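# Find the cracked bed slat and set it on the table

## Task

Six loose slats sit in a bed frame, and one has a hidden internal split that cannot be seen; pressing on the slats is allowed. Remove the split slat and rest it on the table so that it touches no part of the frame and nothing sticks out past the table edge. The remaining five slats must finish seated in the frame, and anything held there only by the robot at the end does not count. Finally release everything and move the grippers away.

## Robot and tools

Robot: two arms, left_arm and right_arm, each ending in a two-finger gripper. The names are labels only and say nothing about which side of a camera image an arm appears on.

Frame: every pose uses one shared scene frame with its origin on the table top midway between the arms. +x points out over the table, +z points up, and left_arm sits on the +y side. Positions are in metres. The printed hand position can be somewhat wrong, more so when the arm reaches far, and motions often stop a centimetre or more off target, usually low. On the gripper, the fingers extend along its own +z axis and close along its own y axis. end_effector_position is the point between the pads, roughly 1 cm behind the tips.

Row format (used by execute_actions rows and by move target): always one flat list of 16 numbers covering both arms, even if only one moves. Order: left_arm x, y, z, qw, qx, qy, qz, opening, then right_arm x, y, z, qw, qx, qy, qz, opening. x, y, z is an absolute goal position for that gripper in the scene frame; qw..qz is an absolute goal orientation, scalar first. Opening runs from -1 (closed) to +1 (fully open, 0.094 m). A target more than 0.6 m away from the arm's last reported position along any gripper axis gets the call refused. To hold an orientation steady, resend the same quaternion every time rather than copying the drifted one from the result. An arm meant to stay still should receive its full last-reported pose and its intended opening in every call.

Control: each step lasts 1/30 s. Per step, the commanded pose is clipped to at most 70 mm and 16 degrees from the measured pose, then joints follow by damped inverse kinematics, favouring position over orientation. Elbows stop just before straight. Joint ranges (rad): waist -2.880 to 2.880, shoulder 0.000 to 3.142, elbow 0.000 to 3.019, wrist pitch -1.693 to 1.571, wrist yaw -1.571 to 1.571, wrist roll -2.094 to 2.094.

Tools:
- execute_actions {actions, pictures}. actions is empty (just report state, with pictures), or holds one item. An action item has rows (1 to 15 rows of 16 numbers, one per step, last row repeated to fill) and steps (9 to 15, default 15). A wait item has only steps (up to 300), counted from the previous result, so thinking time is included. The result arrives 9 steps before the action ends; those steps run while the next reply is composed. After the final step an arm only continues to its last clipped pose, so check where it is and send the remainder. pictures true adds camera images.
- move {target, speed}. target is one 16-number row of absolute poses; each gripper travels a straight line there, all finishing together, over 0.5 to 10 s (cut off at 10 s). speed is the path top speed in m/s, 0.002 to 0.5, default 0.25; rotation is capped at twice that in rad/s. Opening is sent at the start. Paths do not avoid obstacles or the other arm, and grippers can lag, wander or overshoot speed, especially near full stretch. The result adds a move: line with an ending (done, off_target, moving, held, fault) and limits (paced = pose clipped; held = some steps blocked, after which motion can surge), plus each gripper's distance from its goal.
- wait {seconds}: 0 to 10 s with no new commands; fingers still in motion keep going.
- zoom_image {camera, region}: camera is cam_left_wrist or cam_right_wrist (both 616x616 fisheye); region is [x0, y0, x1, y1] pixels from the top-left, at most 504 by 504.
Use only once the goal is met and stable.

Reading results: the state line lists each arm's position and quaternion. grip_measured is the finger opening on the command scale (the last Joint positions value is metres), each gripper off by up to about 1 mm. HELD marks steps where a clearance check withheld part of a row; a pose unreachable line names the arm affected. A Hand target line, shown only when nothing is pending, is where the controller is currently steering. Joint torques are raw, offset and noisy, so they hint at load only loosely; pressing on slats and watching torques or deflection can help reveal the weak one. FAULT lines mean an arm stopped. MOTOR HOT warns from 85 °C; at 100 °C that arm drops everything and falls.

Gripping: command an opening below grip_measured to hold, about 0.03 below for a firm grip, less for a light one. Pads give roughly 50 to 62 N, less on very thin parts, with a brief spike on first contact.

Cautions: faster contact hits harder and targets set deeper past contact push harder. Avoid dropping or knocking anything off the table (that fails the job), avoid slams and very hard pushes, and never let the arms collide or squeeze each other. Keep holding durations short to limit heat. At the end open both grippers and lift clear.

Each tool is called after "Emit:" by a JSON object that holds its "name" and its "arguments".

## Session

Emit:
{"name": "execute_actions", "arguments": {"actions": []}}

Scene clock: 0.00 s of 5100.00 s.
left_arm: end_effector_position=(+0.4498, +0.6278, +0.3185) grip_measured=+1.000 end_effector_quat_wxyz=(+0.459, +0.402, +0.557, +0.563) | right_arm: end_effector_position=(+0.1481, -0.0927, +0.2610) grip_measured=+1.000 end_effector_quat_wxyz=(+0.016, +0.986, -0.022, +0.164)
Joint positions: left_arm=[0.844 1.195 0.633 0.628 0.552 1.476 0.094] | right_arm=[ 1.119  0.723  0.894 -1.651  0.32  -1.926  0.094]
Joint velocities: left_arm=[-0.005 -0.015  0.002  0.002 -0.037 -0.037  0.   ] | right_arm=[ 0.005 -0.005 -0.002  0.002  0.022 -0.037  0.   ]
Joint torques (N m, as the arm reports them, + toward a larger angle): no reading
Motor temperatures (°C, as the motors report them): left_arm=[17 18 19 18 17 20] | right_arm=[19 19 17 17 16 19]
Hand target (left_arm): +0.453, +0.631, +0.333; +0.461, +0.401, +0.547, +0.573
Hand target (right_arm): +0.150, -0.089, +0.271; +0.004, +0.985, -0.024, +0.169

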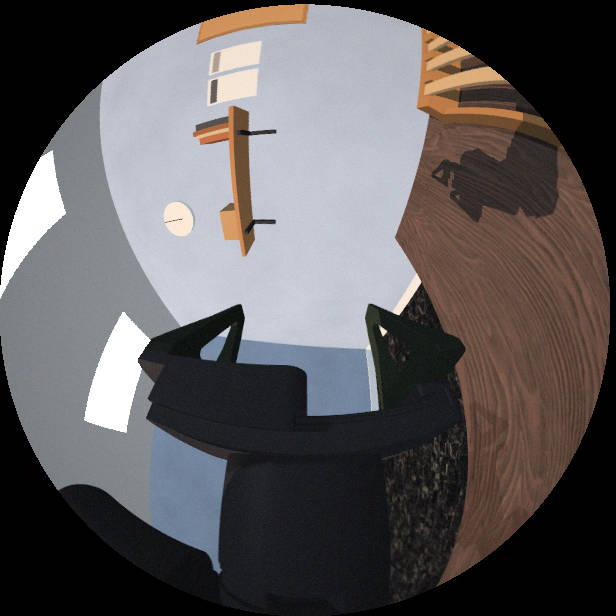

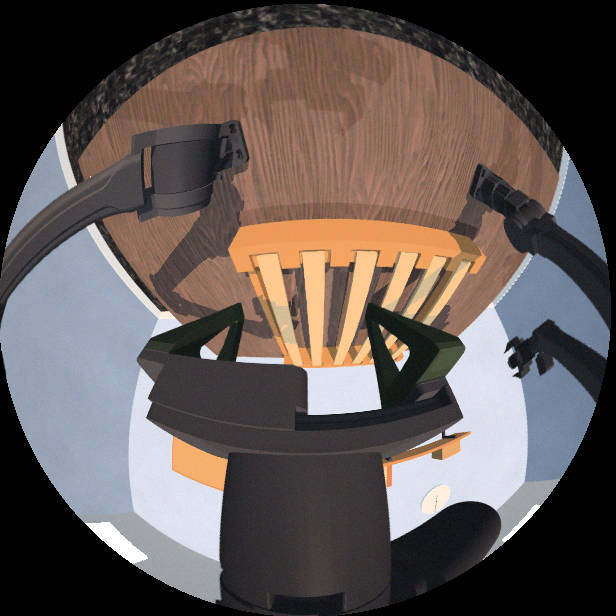

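Emit:
{"name": "move", "arguments": {"target": [0.3,0.35,0.32,0,0,1,0,1, 0.2,-0.2,0.3,0,0.6,-0.8,0,1], "speed": 0.4}}

Emit:
{"name": "move", "arguments": {"target": [0.3,0.2,0.3,0,0,1,0,1, 0.3,-0.15,0.3,0,0,-1,0,1], "speed": 0.4}}

Scene clock: 4.20 s of 5100.00 s.
left_arm: end_effector_position=(+0.2965, +0.3564, +0.3016) grip_measured=+1.000 end_effector_quat_wxyz=(+0.037, +0.000, +0.999, -0.007) | right_arm: end_effector_position=(+0.1938, -0.1965, +0.2777) grip_measured=+1.000 end_effector_quat_wxyz=(+0.068, -0.606, +0.792, -0.025)
Joint positions: left_arm=[ 0.137  0.948  1.13  -1.681  0.021  0.109  0.094] | right_arm=[ 0.186  0.668  0.94  -1.698 -0.007 -1.054  0.094]
Joint velocities: left_arm=[-0.005  0.005  0.002 -0.017 -0.007 -0.081  0.   ] | right_arm=[-0.015 -0.005  0.002 -0.017  0.066 -0.037  0.   ]
Joint torques (N m, as the arm reports them, + toward a larger angle): left_arm=[ 0.68 -6.35 12.2  -0.93  0.24 -0.11] | right_arm=[-1.52 -0.15 14.12  0.11 -0.3   0.14]
Motor temperatures (°C, as the motors report them): left_arm=[17 18 21 18 17 20] | right_arm=[19 19 18 17 16 19]
Hand target (left_arm): +0.298, +0.353, +0.315; +0.052, +0.000, +0.999, -0.008
Hand target (right_arm): +0.197, -0.197, +0.297; +0.089, -0.597, +0.797, -0.032
Off the commanded pose (left_arm): 0.020 m, 4 deg.
Off the commanded pose (right_arm): 0.023 m, 8 deg.
joint sent to its limit (left arm) — the command would take joint 4 (wrist pitch) past its lower limit, so that joint was sent only as far as its limit.
joint sent to its limit (right arm) — the command would take joint 4 (wrist pitch) past its lower limit, so that joint was sent only as far as its limit.
Kept back: nothing.
move: off_target (left_arm, right_arm)
camera_calibration (this result's frames):
cam_left_wrist: T_world_to_cam=[[0.00853715, -0.999689, 0.0234199, 0.344119], [-0.857782, 0.00471607, 0.513992, 0.10251], [-0.513942, -0.0244772, -0.857475, 0.544273], [0, 0, 0, 1]] pos_world=[0.364718, 0.356851, 0.405952]
cam_right_wrist: T_world_to_cam=[[0.959167, -0.257592, 0.116816, -0.270363], [-0.279824, -0.80405, 0.524597, -0.2455], [-0.0412066, -0.535864, -0.843298, 0.261424], [0, 0, 0, 1]] pos_world=[0.201399, -0.12695, 0.38083]

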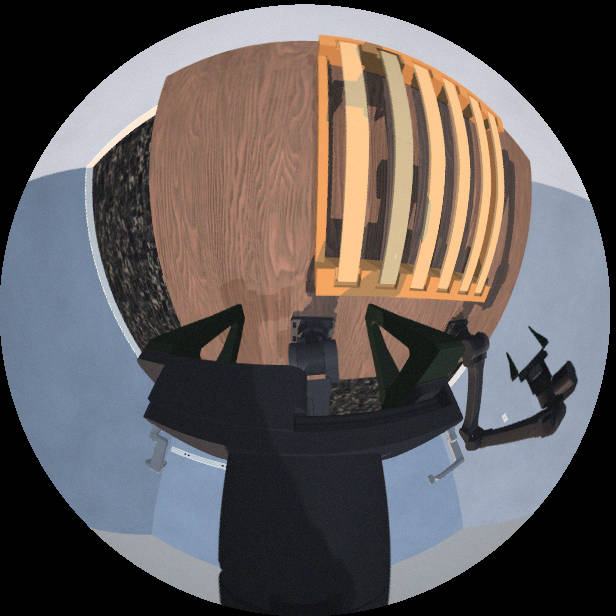

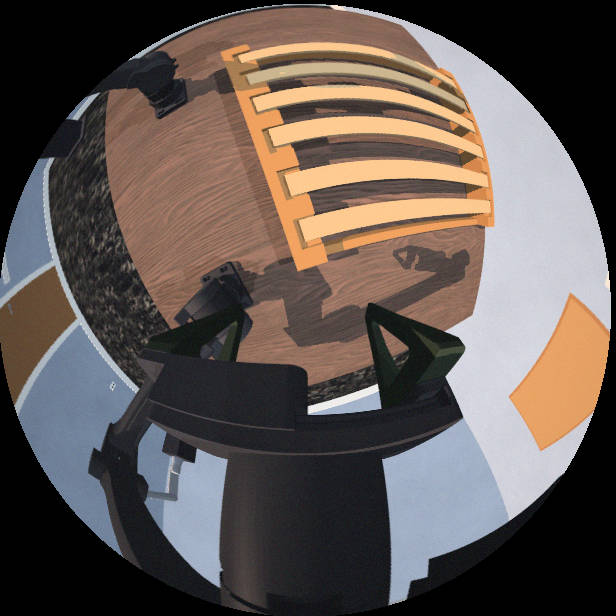

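Scene clock: 6.53 s of 5100.00 s.
left_arm: end_effector_position=(+0.2908, +0.2079, +0.2845) grip_measured=+1.000 end_effector_quat_wxyz=(-0.009, +0.001, +1.000, -0.001) | right_arm: end_effector_position=(+0.2911, -0.1565, +0.2860) grip_measured=+1.000 end_effector_quat_wxyz=(-0.012, +0.001, +1.000, -0.003)
Joint positions: left_arm=[-0.441  1.062  1.156 -1.681  0.01  -0.469  0.094] | right_arm=[ 0.242  1.072  1.167 -1.691 -0.003  0.31   0.094]
Joint velocities: left_arm=[ 0.005  0.005 -0.007 -0.017  0.037 -0.037  0.   ] | right_arm=[-0.015  0.005 -0.007  0.007 -0.022 -0.037  0.   ]
Joint torques (N m, as the arm reports them, + toward a larger angle): left_arm=[ 0.98 -6.06 13.9  -1.14  0.1  -0.11] | right_arm=[ 0.67 -3.95 14.2  -0.14 -0.04  0.07]
Motor temperatures (°C, as the motors report them): left_arm=[17 18 21 18 17 20] | right_arm=[19 19 19 17 16 19]
Hand target (left_arm): +0.298, +0.201, +0.300; +0.003, -0.000, +1.000, -0.008
Hand target (right_arm): +0.299, -0.150, +0.301; +0.001, -0.001, +1.000, +0.001
Off the commanded pose (left_arm): 0.020 m, 1 deg.
Off the commanded pose (right_arm): 0.018 m, 1 deg.
joint sent to its limit (left arm) — the command would take joint 4 (wrist pitch) past its lower limit, so that joint was sent only as far as its limit.
Kept back: nothing.
move: off_target (left_arm, right_arm)
camera_calibration (this result's frames):
cam_left_wrist: T_world_to_cam=[[0.00962259, -0.9999, 0.0103487, 0.199577], [-0.806775, -0.0016488, 0.590857, 0.071693], [-0.590781, -0.0140347, -0.80671, 0.528693], [0, 0, 0, 1]] pos_world=[0.368261, 0.207095, 0.382076]
cam_right_wrist: T_world_to_cam=[[0.00404275, -0.999992, -0.000132443, -0.159004], [-0.790749, -0.0032779, 0.612131, 0.0585303], [-0.612127, -0.00236996, -0.790756, 0.528437], [0, 0, 0, 1]] pos_world=[0.370396, -0.157559, 0.382015]

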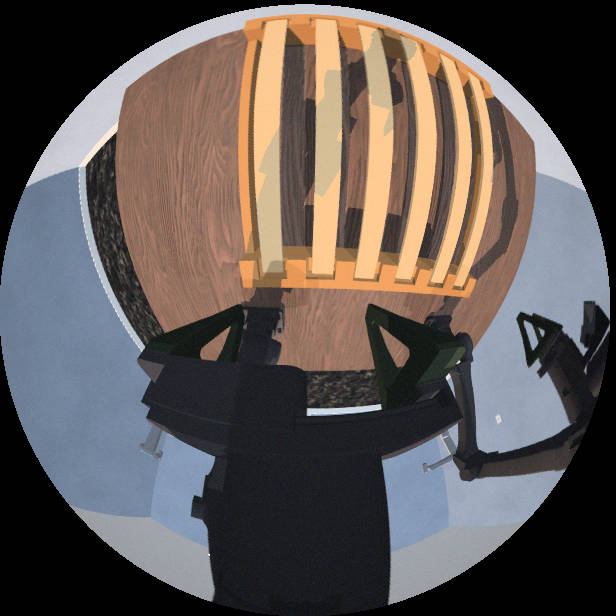

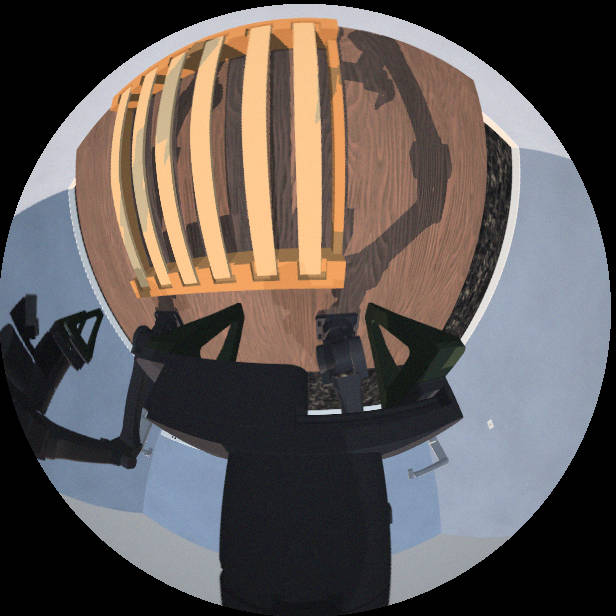

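Emit:
{"name": "zoom_image", "arguments": {"camera": "cam_left_wrist", "region": [220, 0, 520, 300]}}

Emit:
{"name": "zoom_image", "arguments": {"camera": "cam_right_wrist", "region": [90, 0, 390, 300]}}

Region (220, 0, 520, 300) of cam_left_wrist's 616x616 image, scaled by 1.680, with more detail than that image has.

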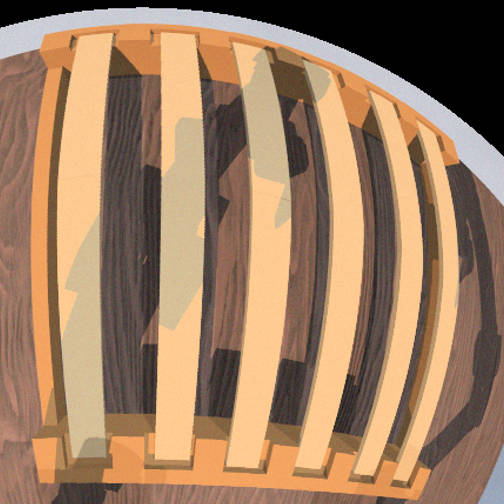

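Region (90, 0, 390, 300) of cam_right_wrist's 616x616 image, scaled by 1.680, with more detail than that image has.

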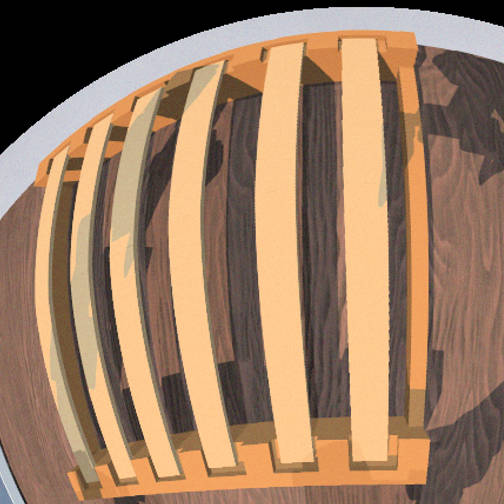

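Emit:
{"name": "move", "arguments": {"target": [0.5,0.255,0.16,0,0,1,0,-1, 0.5,0.0,0.16,0,0,1,0,-1], "speed": 0.3}}

Scene clock: 9.47 s of 5100.00 s.
left_arm: end_effector_position=(+0.4841, +0.2518, +0.1476) grip_measured=-0.997 end_effector_quat_wxyz=(-0.022, -0.002, +1.000, +0.006) | right_arm: end_effector_position=(+0.4866, -0.0111, +0.1457) grip_measured=-0.987 end_effector_quat_wxyz=(-0.019, +0.001, +1.000, -0.010)
Joint positions: left_arm=[-0.157  1.573  1.264 -1.307 -0.003 -0.19   0.   ] | right_arm=[ 0.399  1.741  1.474 -1.347  0.     0.467  0.001]
Joint velocities: left_arm=[ 0.005  0.005  0.002 -0.007 -0.007 -0.022 -0.001] | right_arm=[-0.005 -0.005 -0.007 -0.007 -0.066 -0.022  0.001]
Joint torques (N m, as the arm reports them, + toward a larger angle): left_arm=[  2.33 -13.72  13.01  -0.48  -0.07   0.08] | right_arm=[  0.44 -13.04  13.59   0.11   0.02   0.08]
Motor temperatures (°C, as the motors report them): left_arm=[17 18 21 18 17 20] | right_arm=[19 19 19 17 16 19]
Hand target (left_arm): +0.502, +0.253, +0.162; +0.002, +0.000, +1.000, +0.002
Hand target (right_arm): +0.499, +0.000, +0.161; +0.001, +0.000, +1.000, -0.001
Off the commanded pose (left_arm): 0.020 m, 3 deg.
Off the commanded pose (right_arm): 0.023 m, 2 deg.
Kept back: nothing.
move: off_target (left_arm, right_arm)
camera_calibration (this result's frames):
cam_left_wrist: T_world_to_cam=[[0.0151449, -0.999881, -0.00298639, 0.242321], [-0.791975, -0.0138189, 0.610396, 0.30167], [-0.610365, -0.00687923, -0.79209, 0.538593], [0, 0, 0, 1]] pos_world=[0.563984, 0.250166, 0.2432]
cam_right_wrist: T_world_to_cam=[[0.00469514, -0.999891, 0.014027, -0.016844], [-0.782279, 0.00506516, 0.622907, 0.293881], [-0.62291, -0.0138977, -0.78217, 0.541366], [0, 0, 0, 1]] pos_world=[0.567199, -0.0108069, 0.240616]

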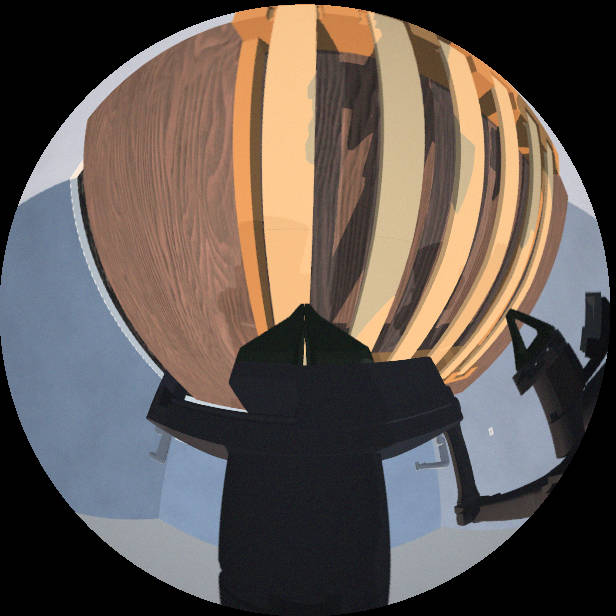

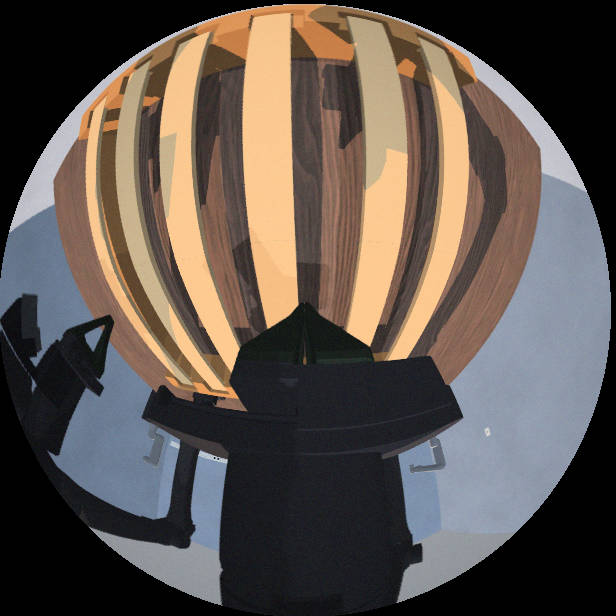

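Emit:
{"name": "move", "arguments": {"target": [0.535,0.268,0.135,0,0,1,0,-1, 0.53,0.028,0.135,0,0,1,0,-1], "speed": 0.15}}

Emit:
{"name": "move", "arguments": {"target": [0.535,0.268,0.10,0,0,1,0,-1, 0.53,0.028,0.10,0,0,1,0,-1], "speed": 0.03}}

Scene clock: 10.77 s of 5100.00 s.
left_arm: end_effector_position=(+0.5159, +0.2666, +0.1250) grip_measured=-0.997 end_effector_quat_wxyz=(-0.020, -0.002, +1.000, +0.005) | right_arm: end_effector_position=(+0.5167, +0.0150, +0.1283) grip_measured=-0.987 end_effector_quat_wxyz=(-0.014, +0.001, +1.000, -0.008)
Joint positions: left_arm=[-0.114  1.661  1.311 -1.261 -0.003 -0.147  0.   ] | right_arm=[ 0.417  1.844  1.572 -1.331  0.     0.485  0.001]
Joint velocities: left_arm=[-0.015 -0.015 -0.002  0.002  0.007 -0.022 -0.001] | right_arm=[-0.015 -0.005 -0.007  0.022 -0.007 -0.051 -0.   ]
Joint torques (N m, as the arm reports them, + toward a larger angle): left_arm=[  2.35 -14.27  12.88  -0.43   0.12   0.09] | right_arm=[  0.13 -12.99  13.63   0.29  -0.05   0.07]
Motor temperatures (°C, as the motors report them): left_arm=[17 18 22 18 17 20] | right_arm=[19 19 20 17 16 19]
Hand target (left_arm): +0.535, +0.268, +0.136; +0.000, +0.000, +1.000, +0.001
Hand target (right_arm): +0.529, +0.028, +0.135; +0.001, +0.000, +1.000, -0.000
Off the commanded pose (left_arm): 0.022 m, 2 deg.
Off the commanded pose (right_arm): 0.020 m, 2 deg.
Kept back: nothing.
move: off_target (left_arm, right_arm)
camera_calibration (this result's frames):
cam_left_wrist: T_world_to_cam=[[0.0148091, -0.99989, -0.000448427, 0.256378], [-0.79423, -0.0120356, 0.607498, 0.341874], [-0.607437, -0.00864037, -0.794321, 0.53943], [0, 0, 0, 1]] pos_world=[0.595399, 0.265125, 0.220908]
cam_right_wrist: T_world_to_cam=[[0.00420614, -0.999945, 0.00964099, 0.0101808], [-0.788568, 0.00261197, 0.614942, 0.332423], [-0.614934, -0.0101891, -0.788513, 0.543554], [0, 0, 0, 1]] pos_world=[0.596344, 0.0148502, 0.22408]

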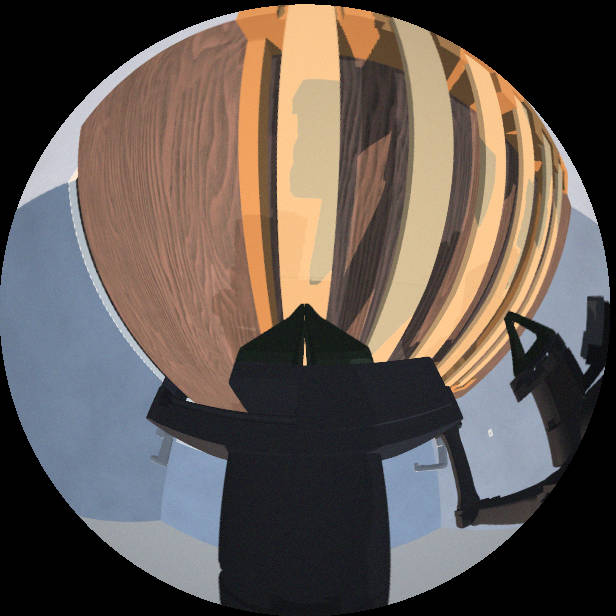

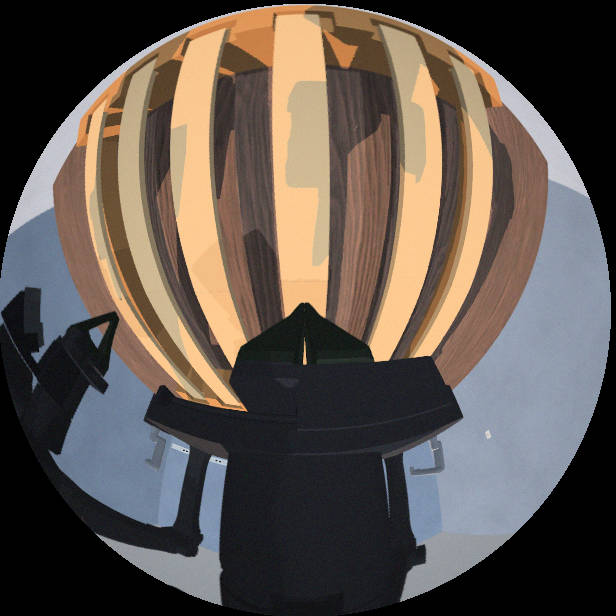

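Scene clock: 12.23 s of 5100.00 s.
left_arm: end_effector_position=(+0.5317, +0.2643, +0.1094) grip_measured=-0.997 end_effector_quat_wxyz=(+0.004, -0.001, +1.000, +0.001) | right_arm: end_effector_position=(+0.5294, +0.0216, +0.1128) grip_measured=-0.987 end_effector_quat_wxyz=(+0.005, +0.002, +1.000, +0.003)
Joint positions: left_arm=[-0.114  1.686  1.3   -1.178 -0.003 -0.145  0.   ] | right_arm=[ 0.417  1.865  1.56  -1.254  0.     0.485  0.001]
Joint velocities: left_arm=[-0.015 -0.015  0.002 -0.012 -0.051  0.022 -0.001] | right_arm=[-0.015 -0.005  0.012 -0.027 -0.022  0.022  0.   ]
Joint torques (N m, as the arm reports them, + toward a larger angle): left_arm=[  2.32 -13.83   8.99  -0.04   0.17   0.09] | right_arm=[  0.2  -13.01   9.71   0.57  -0.06   0.07]
Motor temperatures (°C, as the motors report them): left_arm=[17 18 22 18 17 20] | right_arm=[19 19 20 17 16 19]
Hand target (left_arm): +0.535, +0.268, +0.101; +0.000, -0.000, +1.000, +0.000
Hand target (right_arm): +0.530, +0.028, +0.100; +0.000, +0.000, +1.000, -0.000
Off the commanded pose (left_arm): 0.011 m, 0 deg.
Off the commanded pose (right_arm): 0.014 m, 1 deg.
Kept back: nothing.
move: off_target (left_arm, right_arm)
camera_calibration (this result's frames):
cam_left_wrist: T_world_to_cam=[[0.0131285, -0.999889, 0.0070046, 0.253949], [-0.82202, -0.00680407, 0.569417, 0.381445], [-0.569307, -0.0132335, -0.822019, 0.520572], [0, 0, 0, 1]] pos_world=[0.606586, 0.263405, 0.20894]
cam_right_wrist: T_world_to_cam=[[0.00384594, -0.999935, -0.0107291, 0.0194091], [-0.812064, -0.00938409, 0.583493, 0.36816], [-0.583556, 0.0064686, -0.812047, 0.524922], [0, 0, 0, 1]] pos_world=[0.605216, 0.0194672, 0.21165]

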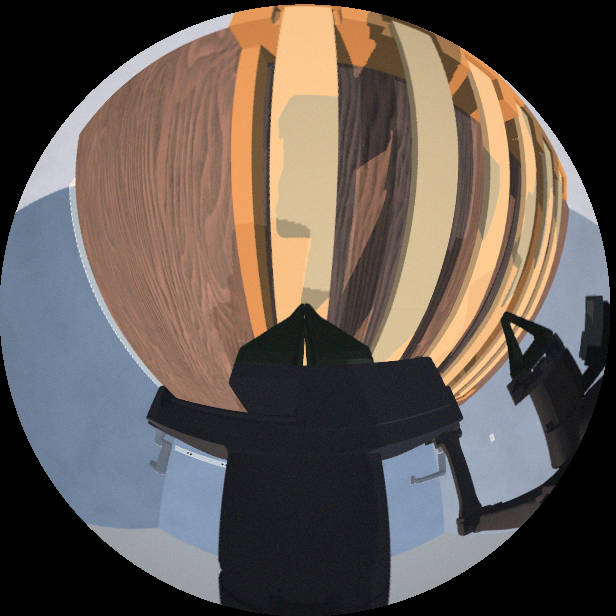

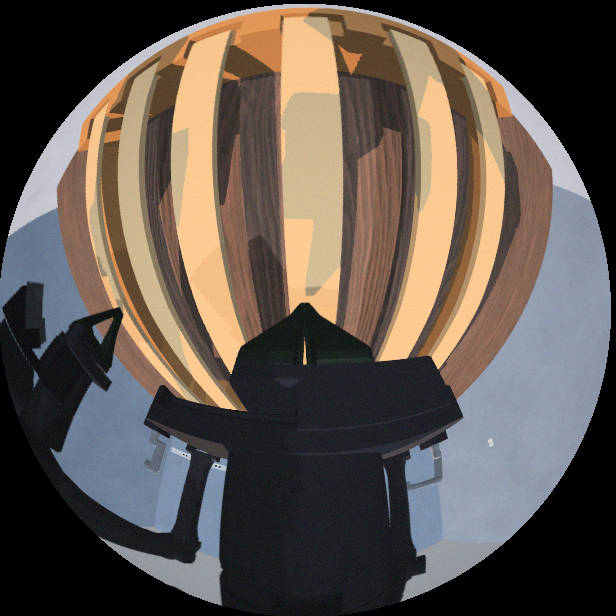

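Emit:
{"name": "move", "arguments": {"target": [0.535,0.268,0.075,0,0,1,0,-1, 0.53,0.024,0.075,0,0,1,0,-1], "speed": 0.02}}

Scene clock: 14.60 s of 5100.00 s.
left_arm: end_effector_position=(+0.5315, +0.2644, +0.1053) grip_measured=-0.997 end_effector_quat_wxyz=(+0.011, -0.001, +1.000, +0.000) | right_arm: end_effector_position=(+0.5278, +0.0208, +0.1010) grip_measured=-0.987 end_effector_quat_wxyz=(+0.009, +0.002, +1.000, +0.005)
Joint positions: left_arm=[-0.114  1.681  1.282 -1.151 -0.003 -0.144  0.   ] | right_arm=[ 0.417  1.865  1.527 -1.212  0.     0.485  0.001]
Joint velocities: left_arm=[-0.005  0.005  0.002  0.027  0.022 -0.007 -0.001] | right_arm=[ 0.015 -0.015  0.002 -0.017  0.022  0.066 -0.001]
Joint torques (N m, as the arm reports them, + toward a larger angle): left_arm=[  2.39 -11.49   7.04   1.61   0.2    0.08] | right_arm=[ -0.25 -11.78   8.59   1.15  -0.09  -0.01]
Motor temperatures (°C, as the motors report them): left_arm=[17 18 22 18 17 20] | right_arm=[19 19 20 17 16 19]
Hand target (left_arm): +0.534, +0.268, +0.076; -0.000, +0.000, +1.000, +0.000
Hand target (right_arm): +0.529, +0.023, +0.076; -0.000, -0.000, +1.000, -0.000
Off the commanded pose (left_arm): 0.031 m, 1 deg.
Off the commanded pose (right_arm): 0.026 m, 1 deg.
Kept back: nothing.
move: off_target (left_arm, right_arm)
camera_calibration (this result's frames):
cam_left_wrist: T_world_to_cam=[[0.0122561, -0.999883, 0.00911531, 0.254249], [-0.829689, -0.00508115, 0.558203, 0.388373], [-0.558091, -0.0144043, -0.829655, 0.512298], [0, 0, 0, 1]] pos_world=[0.605022, 0.263572, 0.205922]
cam_right_wrist: T_world_to_cam=[[0.00394504, -0.999883, -0.0147689, 0.0188088], [-0.816574, -0.0117462, 0.577121, 0.376851], [-0.577227, 0.00978312, -0.816525, 0.511412], [0, 0, 0, 1]] pos_world=[0.602854, 0.0182299, 0.200371]

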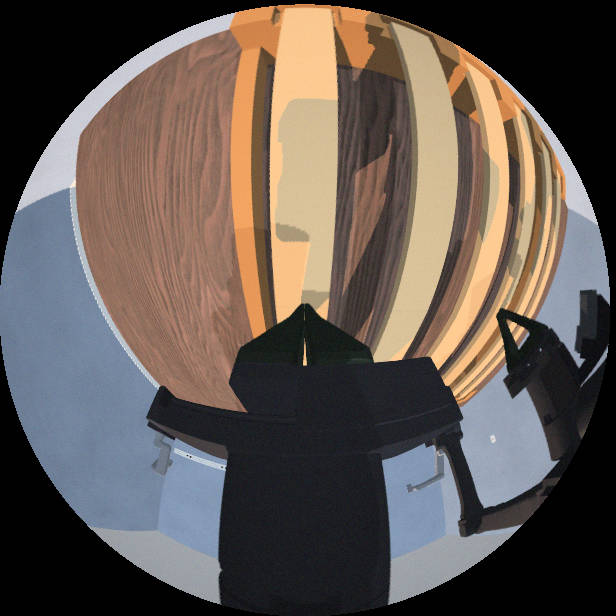

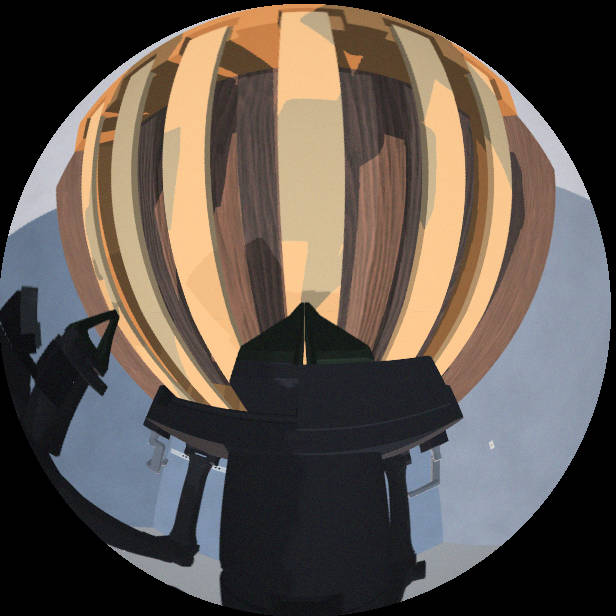

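Contact, light force (~5 N). Press more.

Emit:
{"name": "move", "arguments": {"target": [0.535,0.268,0.04,0,0,1,0,-1, 0.53,0.024,0.04,0,0,1,0,-1], "speed": 0.03}}

Scene clock: 17.83 s of 5100.00 s.
left_arm: end_effector_position=(+0.5311, +0.2644, +0.1023) grip_measured=-0.997 end_effector_quat_wxyz=(+0.030, -0.001, +1.000, -0.003) | right_arm: end_effector_position=(+0.5275, +0.0206, +0.0974) grip_measured=-0.987 end_effector_quat_wxyz=(+0.022, +0.002, +1.000, +0.011)
Joint positions: left_arm=[-0.114  1.66   1.245 -1.095 -0.003 -0.144  0.   ] | right_arm=[ 0.417  1.85   1.495 -1.167  0.     0.485  0.001]
Joint velocities: left_arm=[-0.005 -0.015 -0.002 -0.017 -0.022 -0.037  0.   ] | right_arm=[-0.015 -0.015  0.002 -0.002 -0.022  0.022  0.   ]
Joint torques (N m, as the arm reports them, + toward a larger angle): left_arm=[ 2.36 -7.21  5.67  2.96  0.21  0.08] | right_arm=[-0.32 -8.8   6.73  2.31 -0.09 -0.01]
Motor temperatures (°C, as the motors report them): left_arm=[17 18 21 18 17 20] | right_arm=[19 19 20 17 16 19]
Hand target (left_arm): +0.529, +0.269, +0.044; -0.000, -0.000, +1.000, -0.000
Hand target (right_arm): +0.526, +0.022, +0.043; -0.000, -0.000, +1.000, -0.000
Off the commanded pose (left_arm): 0.063 m, 4 deg.
Off the commanded pose (right_arm): 0.058 m, 3 deg.
Kept back: nothing.
move: off_target (left_arm, right_arm)
camera_calibration (this result's frames):
cam_left_wrist: T_world_to_cam=[[0.0113917, -0.999819, 0.0152543, 0.254143], [-0.851166, -0.00168967, 0.524894, 0.403691], [-0.524773, -0.0189634, -0.851031, 0.495304], [0, 0, 0, 1]] pos_world=[0.600635, 0.264172, 0.205747]
cam_right_wrist: T_world_to_cam=[[0.00447681, -0.999605, -0.0277572, 0.0195857], [-0.830748, -0.0191686, 0.556319, 0.388331], [-0.556631, 0.0205687, -0.830505, 0.498608], [0, 0, 0, 1]] pos_world=[0.600058, 0.0167659, 0.198605]

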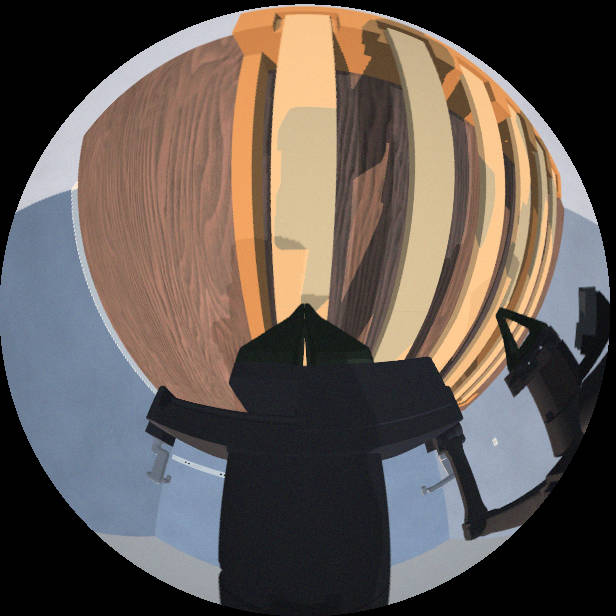

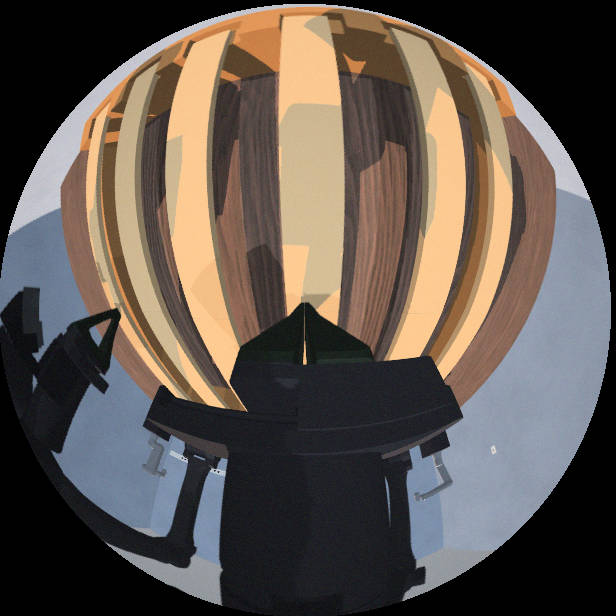

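Emit:
{"name": "move", "arguments": {"target": [0.535,0.268,0.15,0,0,1,0,-1, 0.53,0.024,0.15,0,0,1,0,-1], "speed": 0.1}}

Emit:
{"name": "move", "arguments": {"target": [0.535,0.174,0.135,0,0,1,0,-1, 0.53,-0.072,0.135,0,0,1,0,-1], "speed": 0.15}}

Scene clock: 19.00 s of 5100.00 s.
left_arm: end_effector_position=(+0.5215, +0.2658, +0.1429) grip_measured=-0.997 end_effector_quat_wxyz=(-0.007, -0.001, +1.000, +0.003) | right_arm: end_effector_position=(+0.5206, +0.0171, +0.1412) grip_measured=-0.987 end_effector_quat_wxyz=(-0.009, +0.002, +1.000, -0.005)
Joint positions: left_arm=[-0.114  1.644  1.339 -1.281 -0.003 -0.144  0.   ] | right_arm=[ 0.417  1.84   1.6   -1.351  0.     0.485  0.001]
Joint velocities: left_arm=[-0.015 -0.015 -0.007 -0.007  0.022  0.051  0.001] | right_arm=[-0.005 -0.034  0.002  0.002 -0.022  0.022  0.   ]
Joint torques (N m, as the arm reports them, + toward a larger angle): left_arm=[  2.43 -13.69  12.57  -1.17   0.2    0.08] | right_arm=[ -0.29 -13.57  13.25  -0.16  -0.1   -0.01]
Motor temperatures (°C, as the motors report them): left_arm=[17 18 22 18 17 20] | right_arm=[19 19 20 17 16 19]
Hand target (left_arm): +0.534, +0.268, +0.150; +0.000, -0.000, +1.000, -0.000
Hand target (right_arm): +0.530, +0.024, +0.150; -0.000, -0.000, +1.000, +0.000
Off the commanded pose (left_arm): 0.015 m, 1 deg.
Off the commanded pose (right_arm): 0.015 m, 1 deg.
Kept back: nothing.
move: off_target (left_arm, right_arm)
camera_calibration (this result's frames):
cam_left_wrist: T_world_to_cam=[[0.0120988, -0.99992, 0.0036501, 0.256328], [-0.809581, -0.00765309, 0.586958, 0.345255], [-0.586884, -0.0100565, -0.809609, 0.54891], [0, 0, 0, 1]] pos_world=[0.598557, 0.26447, 0.240816]
cam_right_wrist: T_world_to_cam=[[0.00375085, -0.999985, 0.00402972, 0.0131356], [-0.795174, -0.000539041, 0.606381, 0.332315], [-0.60637, -0.00547877, -0.795164, 0.552549], [0, 0, 0, 1]] pos_world=[0.599248, 0.0163418, 0.237805]

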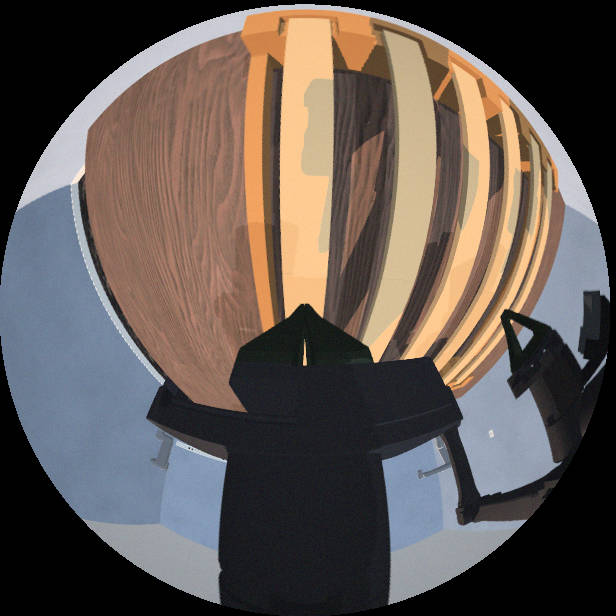

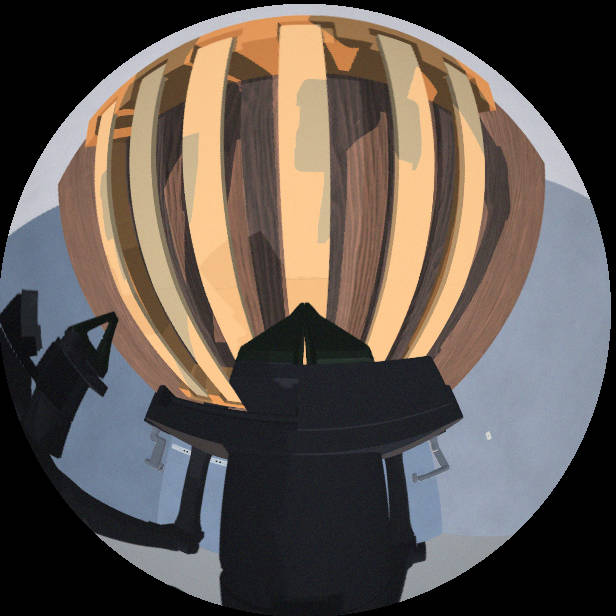

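Scene clock: 20.07 s of 5100.00 s.
left_arm: end_effector_position=(+0.5169, +0.1816, +0.1274) grip_measured=-0.997 end_effector_quat_wxyz=(-0.018, +0.005, +1.000, +0.005) | right_arm: end_effector_position=(+0.5271, -0.0721, +0.1240) grip_measured=-0.987 end_effector_quat_wxyz=(-0.016, +0.005, +1.000, -0.006)
Joint positions: left_arm=[-0.283  1.706  1.376 -1.278  0.002 -0.302  0.   ] | right_arm=[ 0.26   1.787  1.478 -1.296  0.     0.335  0.001]
Joint velocities: left_arm=[-0.005 -0.005 -0.022  0.007  0.022 -0.066  0.001] | right_arm=[-0.005  0.015 -0.007 -0.002 -0.066 -0.066 -0.001]
Joint torques (N m, as the arm reports them, + toward a larger angle): left_arm=[  1.45 -14.52  12.98  -0.41   0.09  -0.1 ] | right_arm=[ -0.6  -14.97   9.53   0.44  -0.17  -0.08]
Motor temperatures (°C, as the motors report them): left_arm=[17 18 22 18 17 20] | right_arm=[19 19 20 17 16 19]
Hand target (left_arm): +0.533, +0.174, +0.136; -0.000, +0.000, +1.000, -0.002
Hand target (right_arm): +0.530, -0.071, +0.135; -0.001, +0.000, +1.000, +0.001
Off the commanded pose (left_arm): 0.021 m, 2 deg.
Off the commanded pose (right_arm): 0.011 m, 2 deg.
Kept back: nothing.
move: off_target (left_arm, right_arm)
camera_calibration (this result's frames):
cam_left_wrist: T_world_to_cam=[[0.000786909, -1, -0.0000489676, 0.178639], [-0.796932, -0.000656693, 0.604068, 0.339951], [-0.604068, -0.000436323, -0.796933, 0.538337], [0, 0, 0, 1]] pos_world=[0.595969, 0.179097, 0.223674]
cam_right_wrist: T_world_to_cam=[[-0.00233182, -0.99998, 0.00582646, -0.0729711], [-0.786248, 0.00543359, 0.617888, 0.342093], [-0.617907, -0.00314024, -0.786245, 0.547454], [0, 0, 0, 1]] pos_world=[0.607075, -0.0731093, 0.219483]

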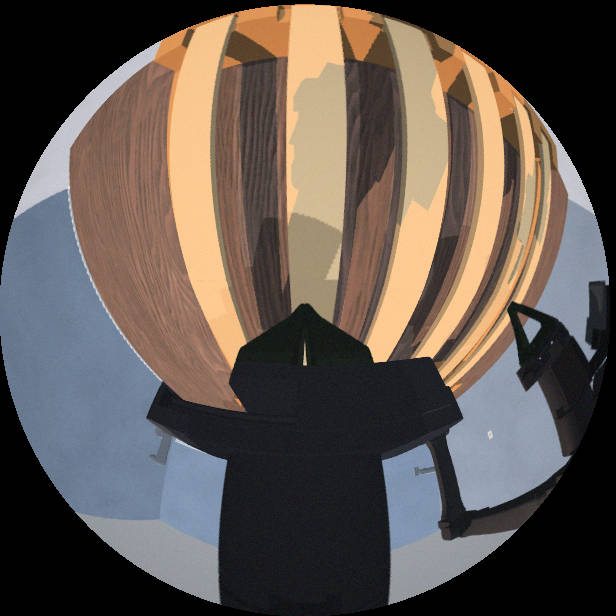

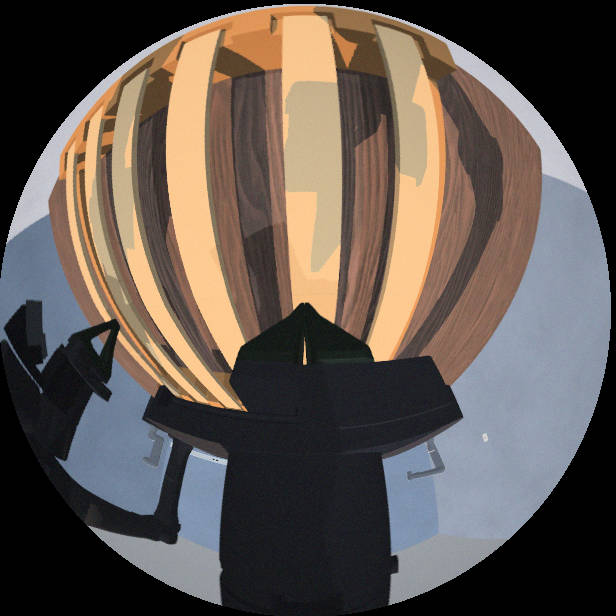

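Emit:
{"name": "move", "arguments": {"target": [0.535,0.172,0.075,0,0,1,0,-1, 0.53,-0.08,0.075,0,0,1,0,-1], "speed": 0.025}}

Emit:
{"name": "move", "arguments": {"target": [0.535,0.172,0.04,0,0,1,0,-1, 0.53,-0.08,0.04,0,0,1,0,-1], "speed": 0.03}}

Scene clock: 22.87 s of 5100.00 s.
left_arm: end_effector_position=(+0.5334, +0.1763, +0.0973) grip_measured=-0.997 end_effector_quat_wxyz=(+0.010, +0.002, +1.000, -0.004) | right_arm: end_effector_position=(+0.5240, -0.0731, +0.0985) grip_measured=-0.987 end_effector_quat_wxyz=(+0.004, -0.003, +1.000, +0.001)
Joint positions: left_arm=[-0.283  1.742  1.341 -1.149  0.002 -0.308  0.   ] | right_arm=[ 0.26   1.775  1.391 -1.178  0.     0.319  0.001]
Joint velocities: left_arm=[-0.024  0.005  0.002 -0.002 -0.037 -0.022 -0.001] | right_arm=[-0.015 -0.005 -0.007 -0.007  0.007  0.022 -0.   ]
Joint torques (N m, as the arm reports them, + toward a larger angle): left_arm=[  1.17 -12.95   8.38   0.55  -0.08  -0.1 ] | right_arm=[ -1.98 -10.88   7.71   1.54  -0.09  -0.12]
Motor temperatures (°C, as the motors report them): left_arm=[17 18 22 18 17 20] | right_arm=[19 20 20 17 16 19]
Hand target (left_arm): +0.534, +0.172, +0.076; -0.000, +0.000, +1.000, +0.000
Hand target (right_arm): +0.529, -0.080, +0.076; -0.000, +0.000, +1.000, -0.000
Off the commanded pose (left_arm): 0.023 m, 1 deg.
Off the commanded pose (right_arm): 0.025 m, 1 deg.
Kept back: nothing.
move: off_target (left_arm, right_arm)
camera_calibration (this result's frames):
cam_left_wrist: T_world_to_cam=[[0.00603129, -0.999826, 0.0176496, 0.168737], [-0.828647, 0.00488242, 0.559751, 0.391544], [-0.55974, -0.0180013, -0.828473, 0.506911], [0, 0, 0, 1]] pos_world=[0.607172, 0.175921, 0.197817]
cam_right_wrist: T_world_to_cam=[[0.0133531, -0.999879, -0.00792448, -0.0807176], [-0.810703, -0.0154651, 0.585253, 0.369937], [-0.585305, -0.00139054, -0.810812, 0.511004], [0, 0, 0, 1]] pos_world=[0.60008, -0.0742762, 0.197181]

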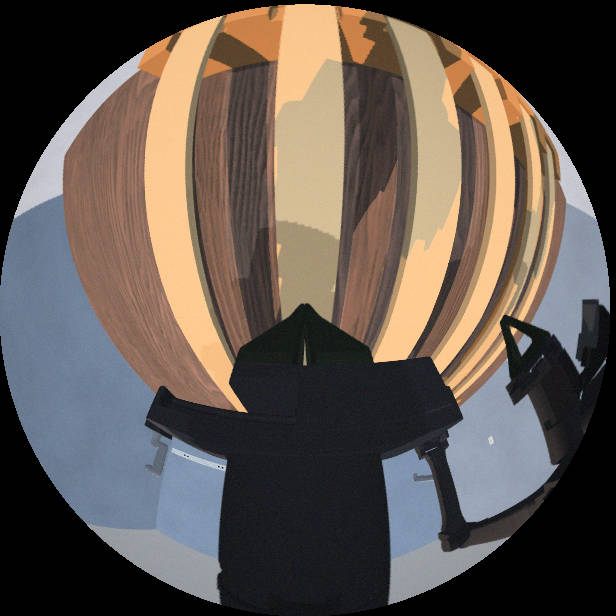

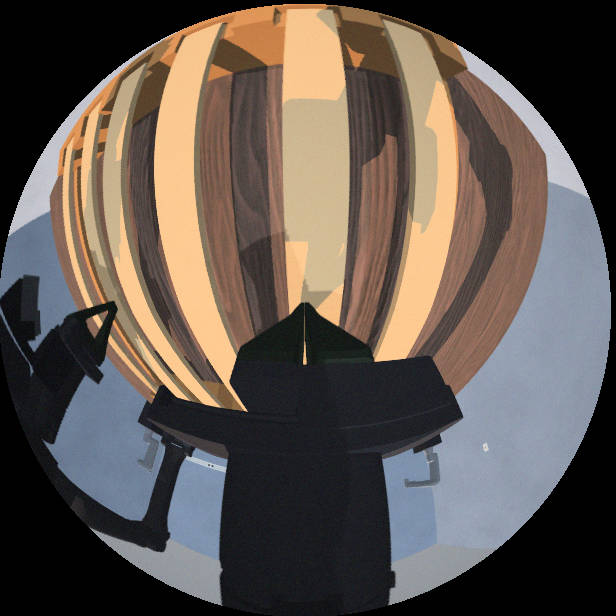

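Scene clock: 25.07 s of 5100.00 s.
left_arm: end_effector_position=(+0.5337, +0.1762, +0.0846) grip_measured=-0.997 end_effector_quat_wxyz=(+0.021, +0.002, +1.000, -0.008) | right_arm: end_effector_position=(+0.5237, -0.0731, +0.0960) grip_measured=-0.987 end_effector_quat_wxyz=(+0.023, -0.004, +1.000, +0.008)
Joint positions: left_arm=[-0.283  1.742  1.304 -1.088  0.002 -0.308  0.   ] | right_arm=[ 0.26   1.754  1.354 -1.122 -0.     0.318  0.001]
Joint velocities: left_arm=[-0.005 -0.015 -0.017  0.002 -0.037  0.037  0.   ] | right_arm=[-0.005  0.005 -0.017 -0.007  0.081 -0.066  0.001]
Joint torques (N m, as the arm reports them, + toward a larger angle): left_arm=[  1.08 -10.06   7.29   1.65  -0.07  -0.1 ] | right_arm=[-1.86 -7.12  6.46  2.46 -0.11 -0.1 ]
Motor temperatures (°C, as the motors report them): left_arm=[17 18 22 18 17 20] | right_arm=[19 20 20 17 16 19]
Hand target (left_arm): +0.532, +0.173, +0.042; -0.000, -0.000, +1.000, +0.000
Hand target (right_arm): +0.525, -0.081, +0.043; -0.001, -0.000, +1.000, +0.000
Off the commanded pose (left_arm): 0.045 m, 3 deg.
Off the commanded pose (right_arm): 0.057 m, 3 deg.
Kept back: nothing.
move: off_target (left_arm, right_arm)
camera_calibration (this result's frames):
cam_left_wrist: T_world_to_cam=[[0.00553257, -0.999665, 0.0252723, 0.168477], [-0.841428, 0.00900221, 0.540294, 0.406599], [-0.540341, -0.024254, -0.841097, 0.488325], [0, 0, 0, 1]] pos_world=[0.605053, 0.176604, 0.186787]
cam_right_wrist: T_world_to_cam=[[0.0150391, -0.999679, -0.020413, -0.0804375], [-0.832035, -0.0238339, 0.55421, 0.384708], [-0.554519, 0.00864954, -0.832126, 0.495429], [0, 0, 0, 1]] pos_world=[0.596025, -0.0755278, 0.197408]

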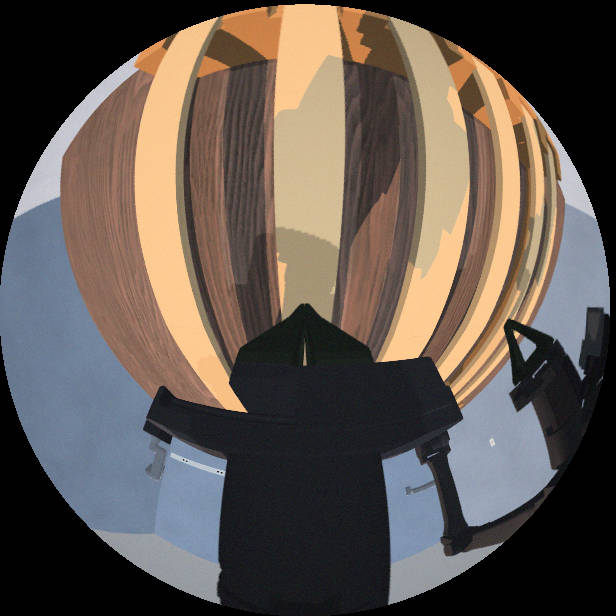

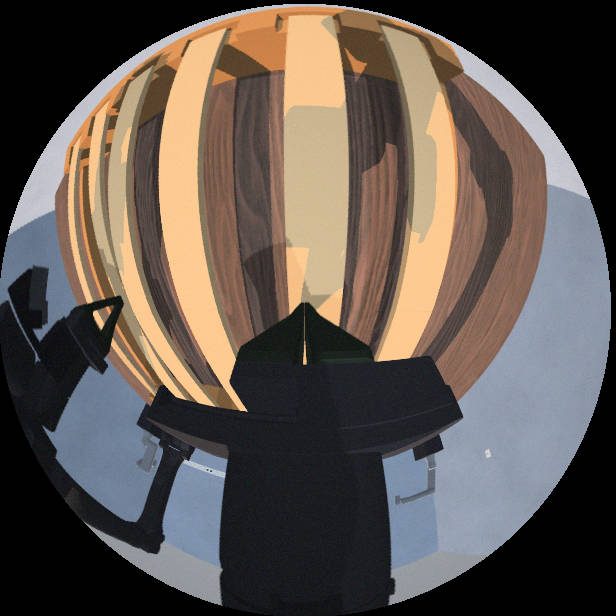

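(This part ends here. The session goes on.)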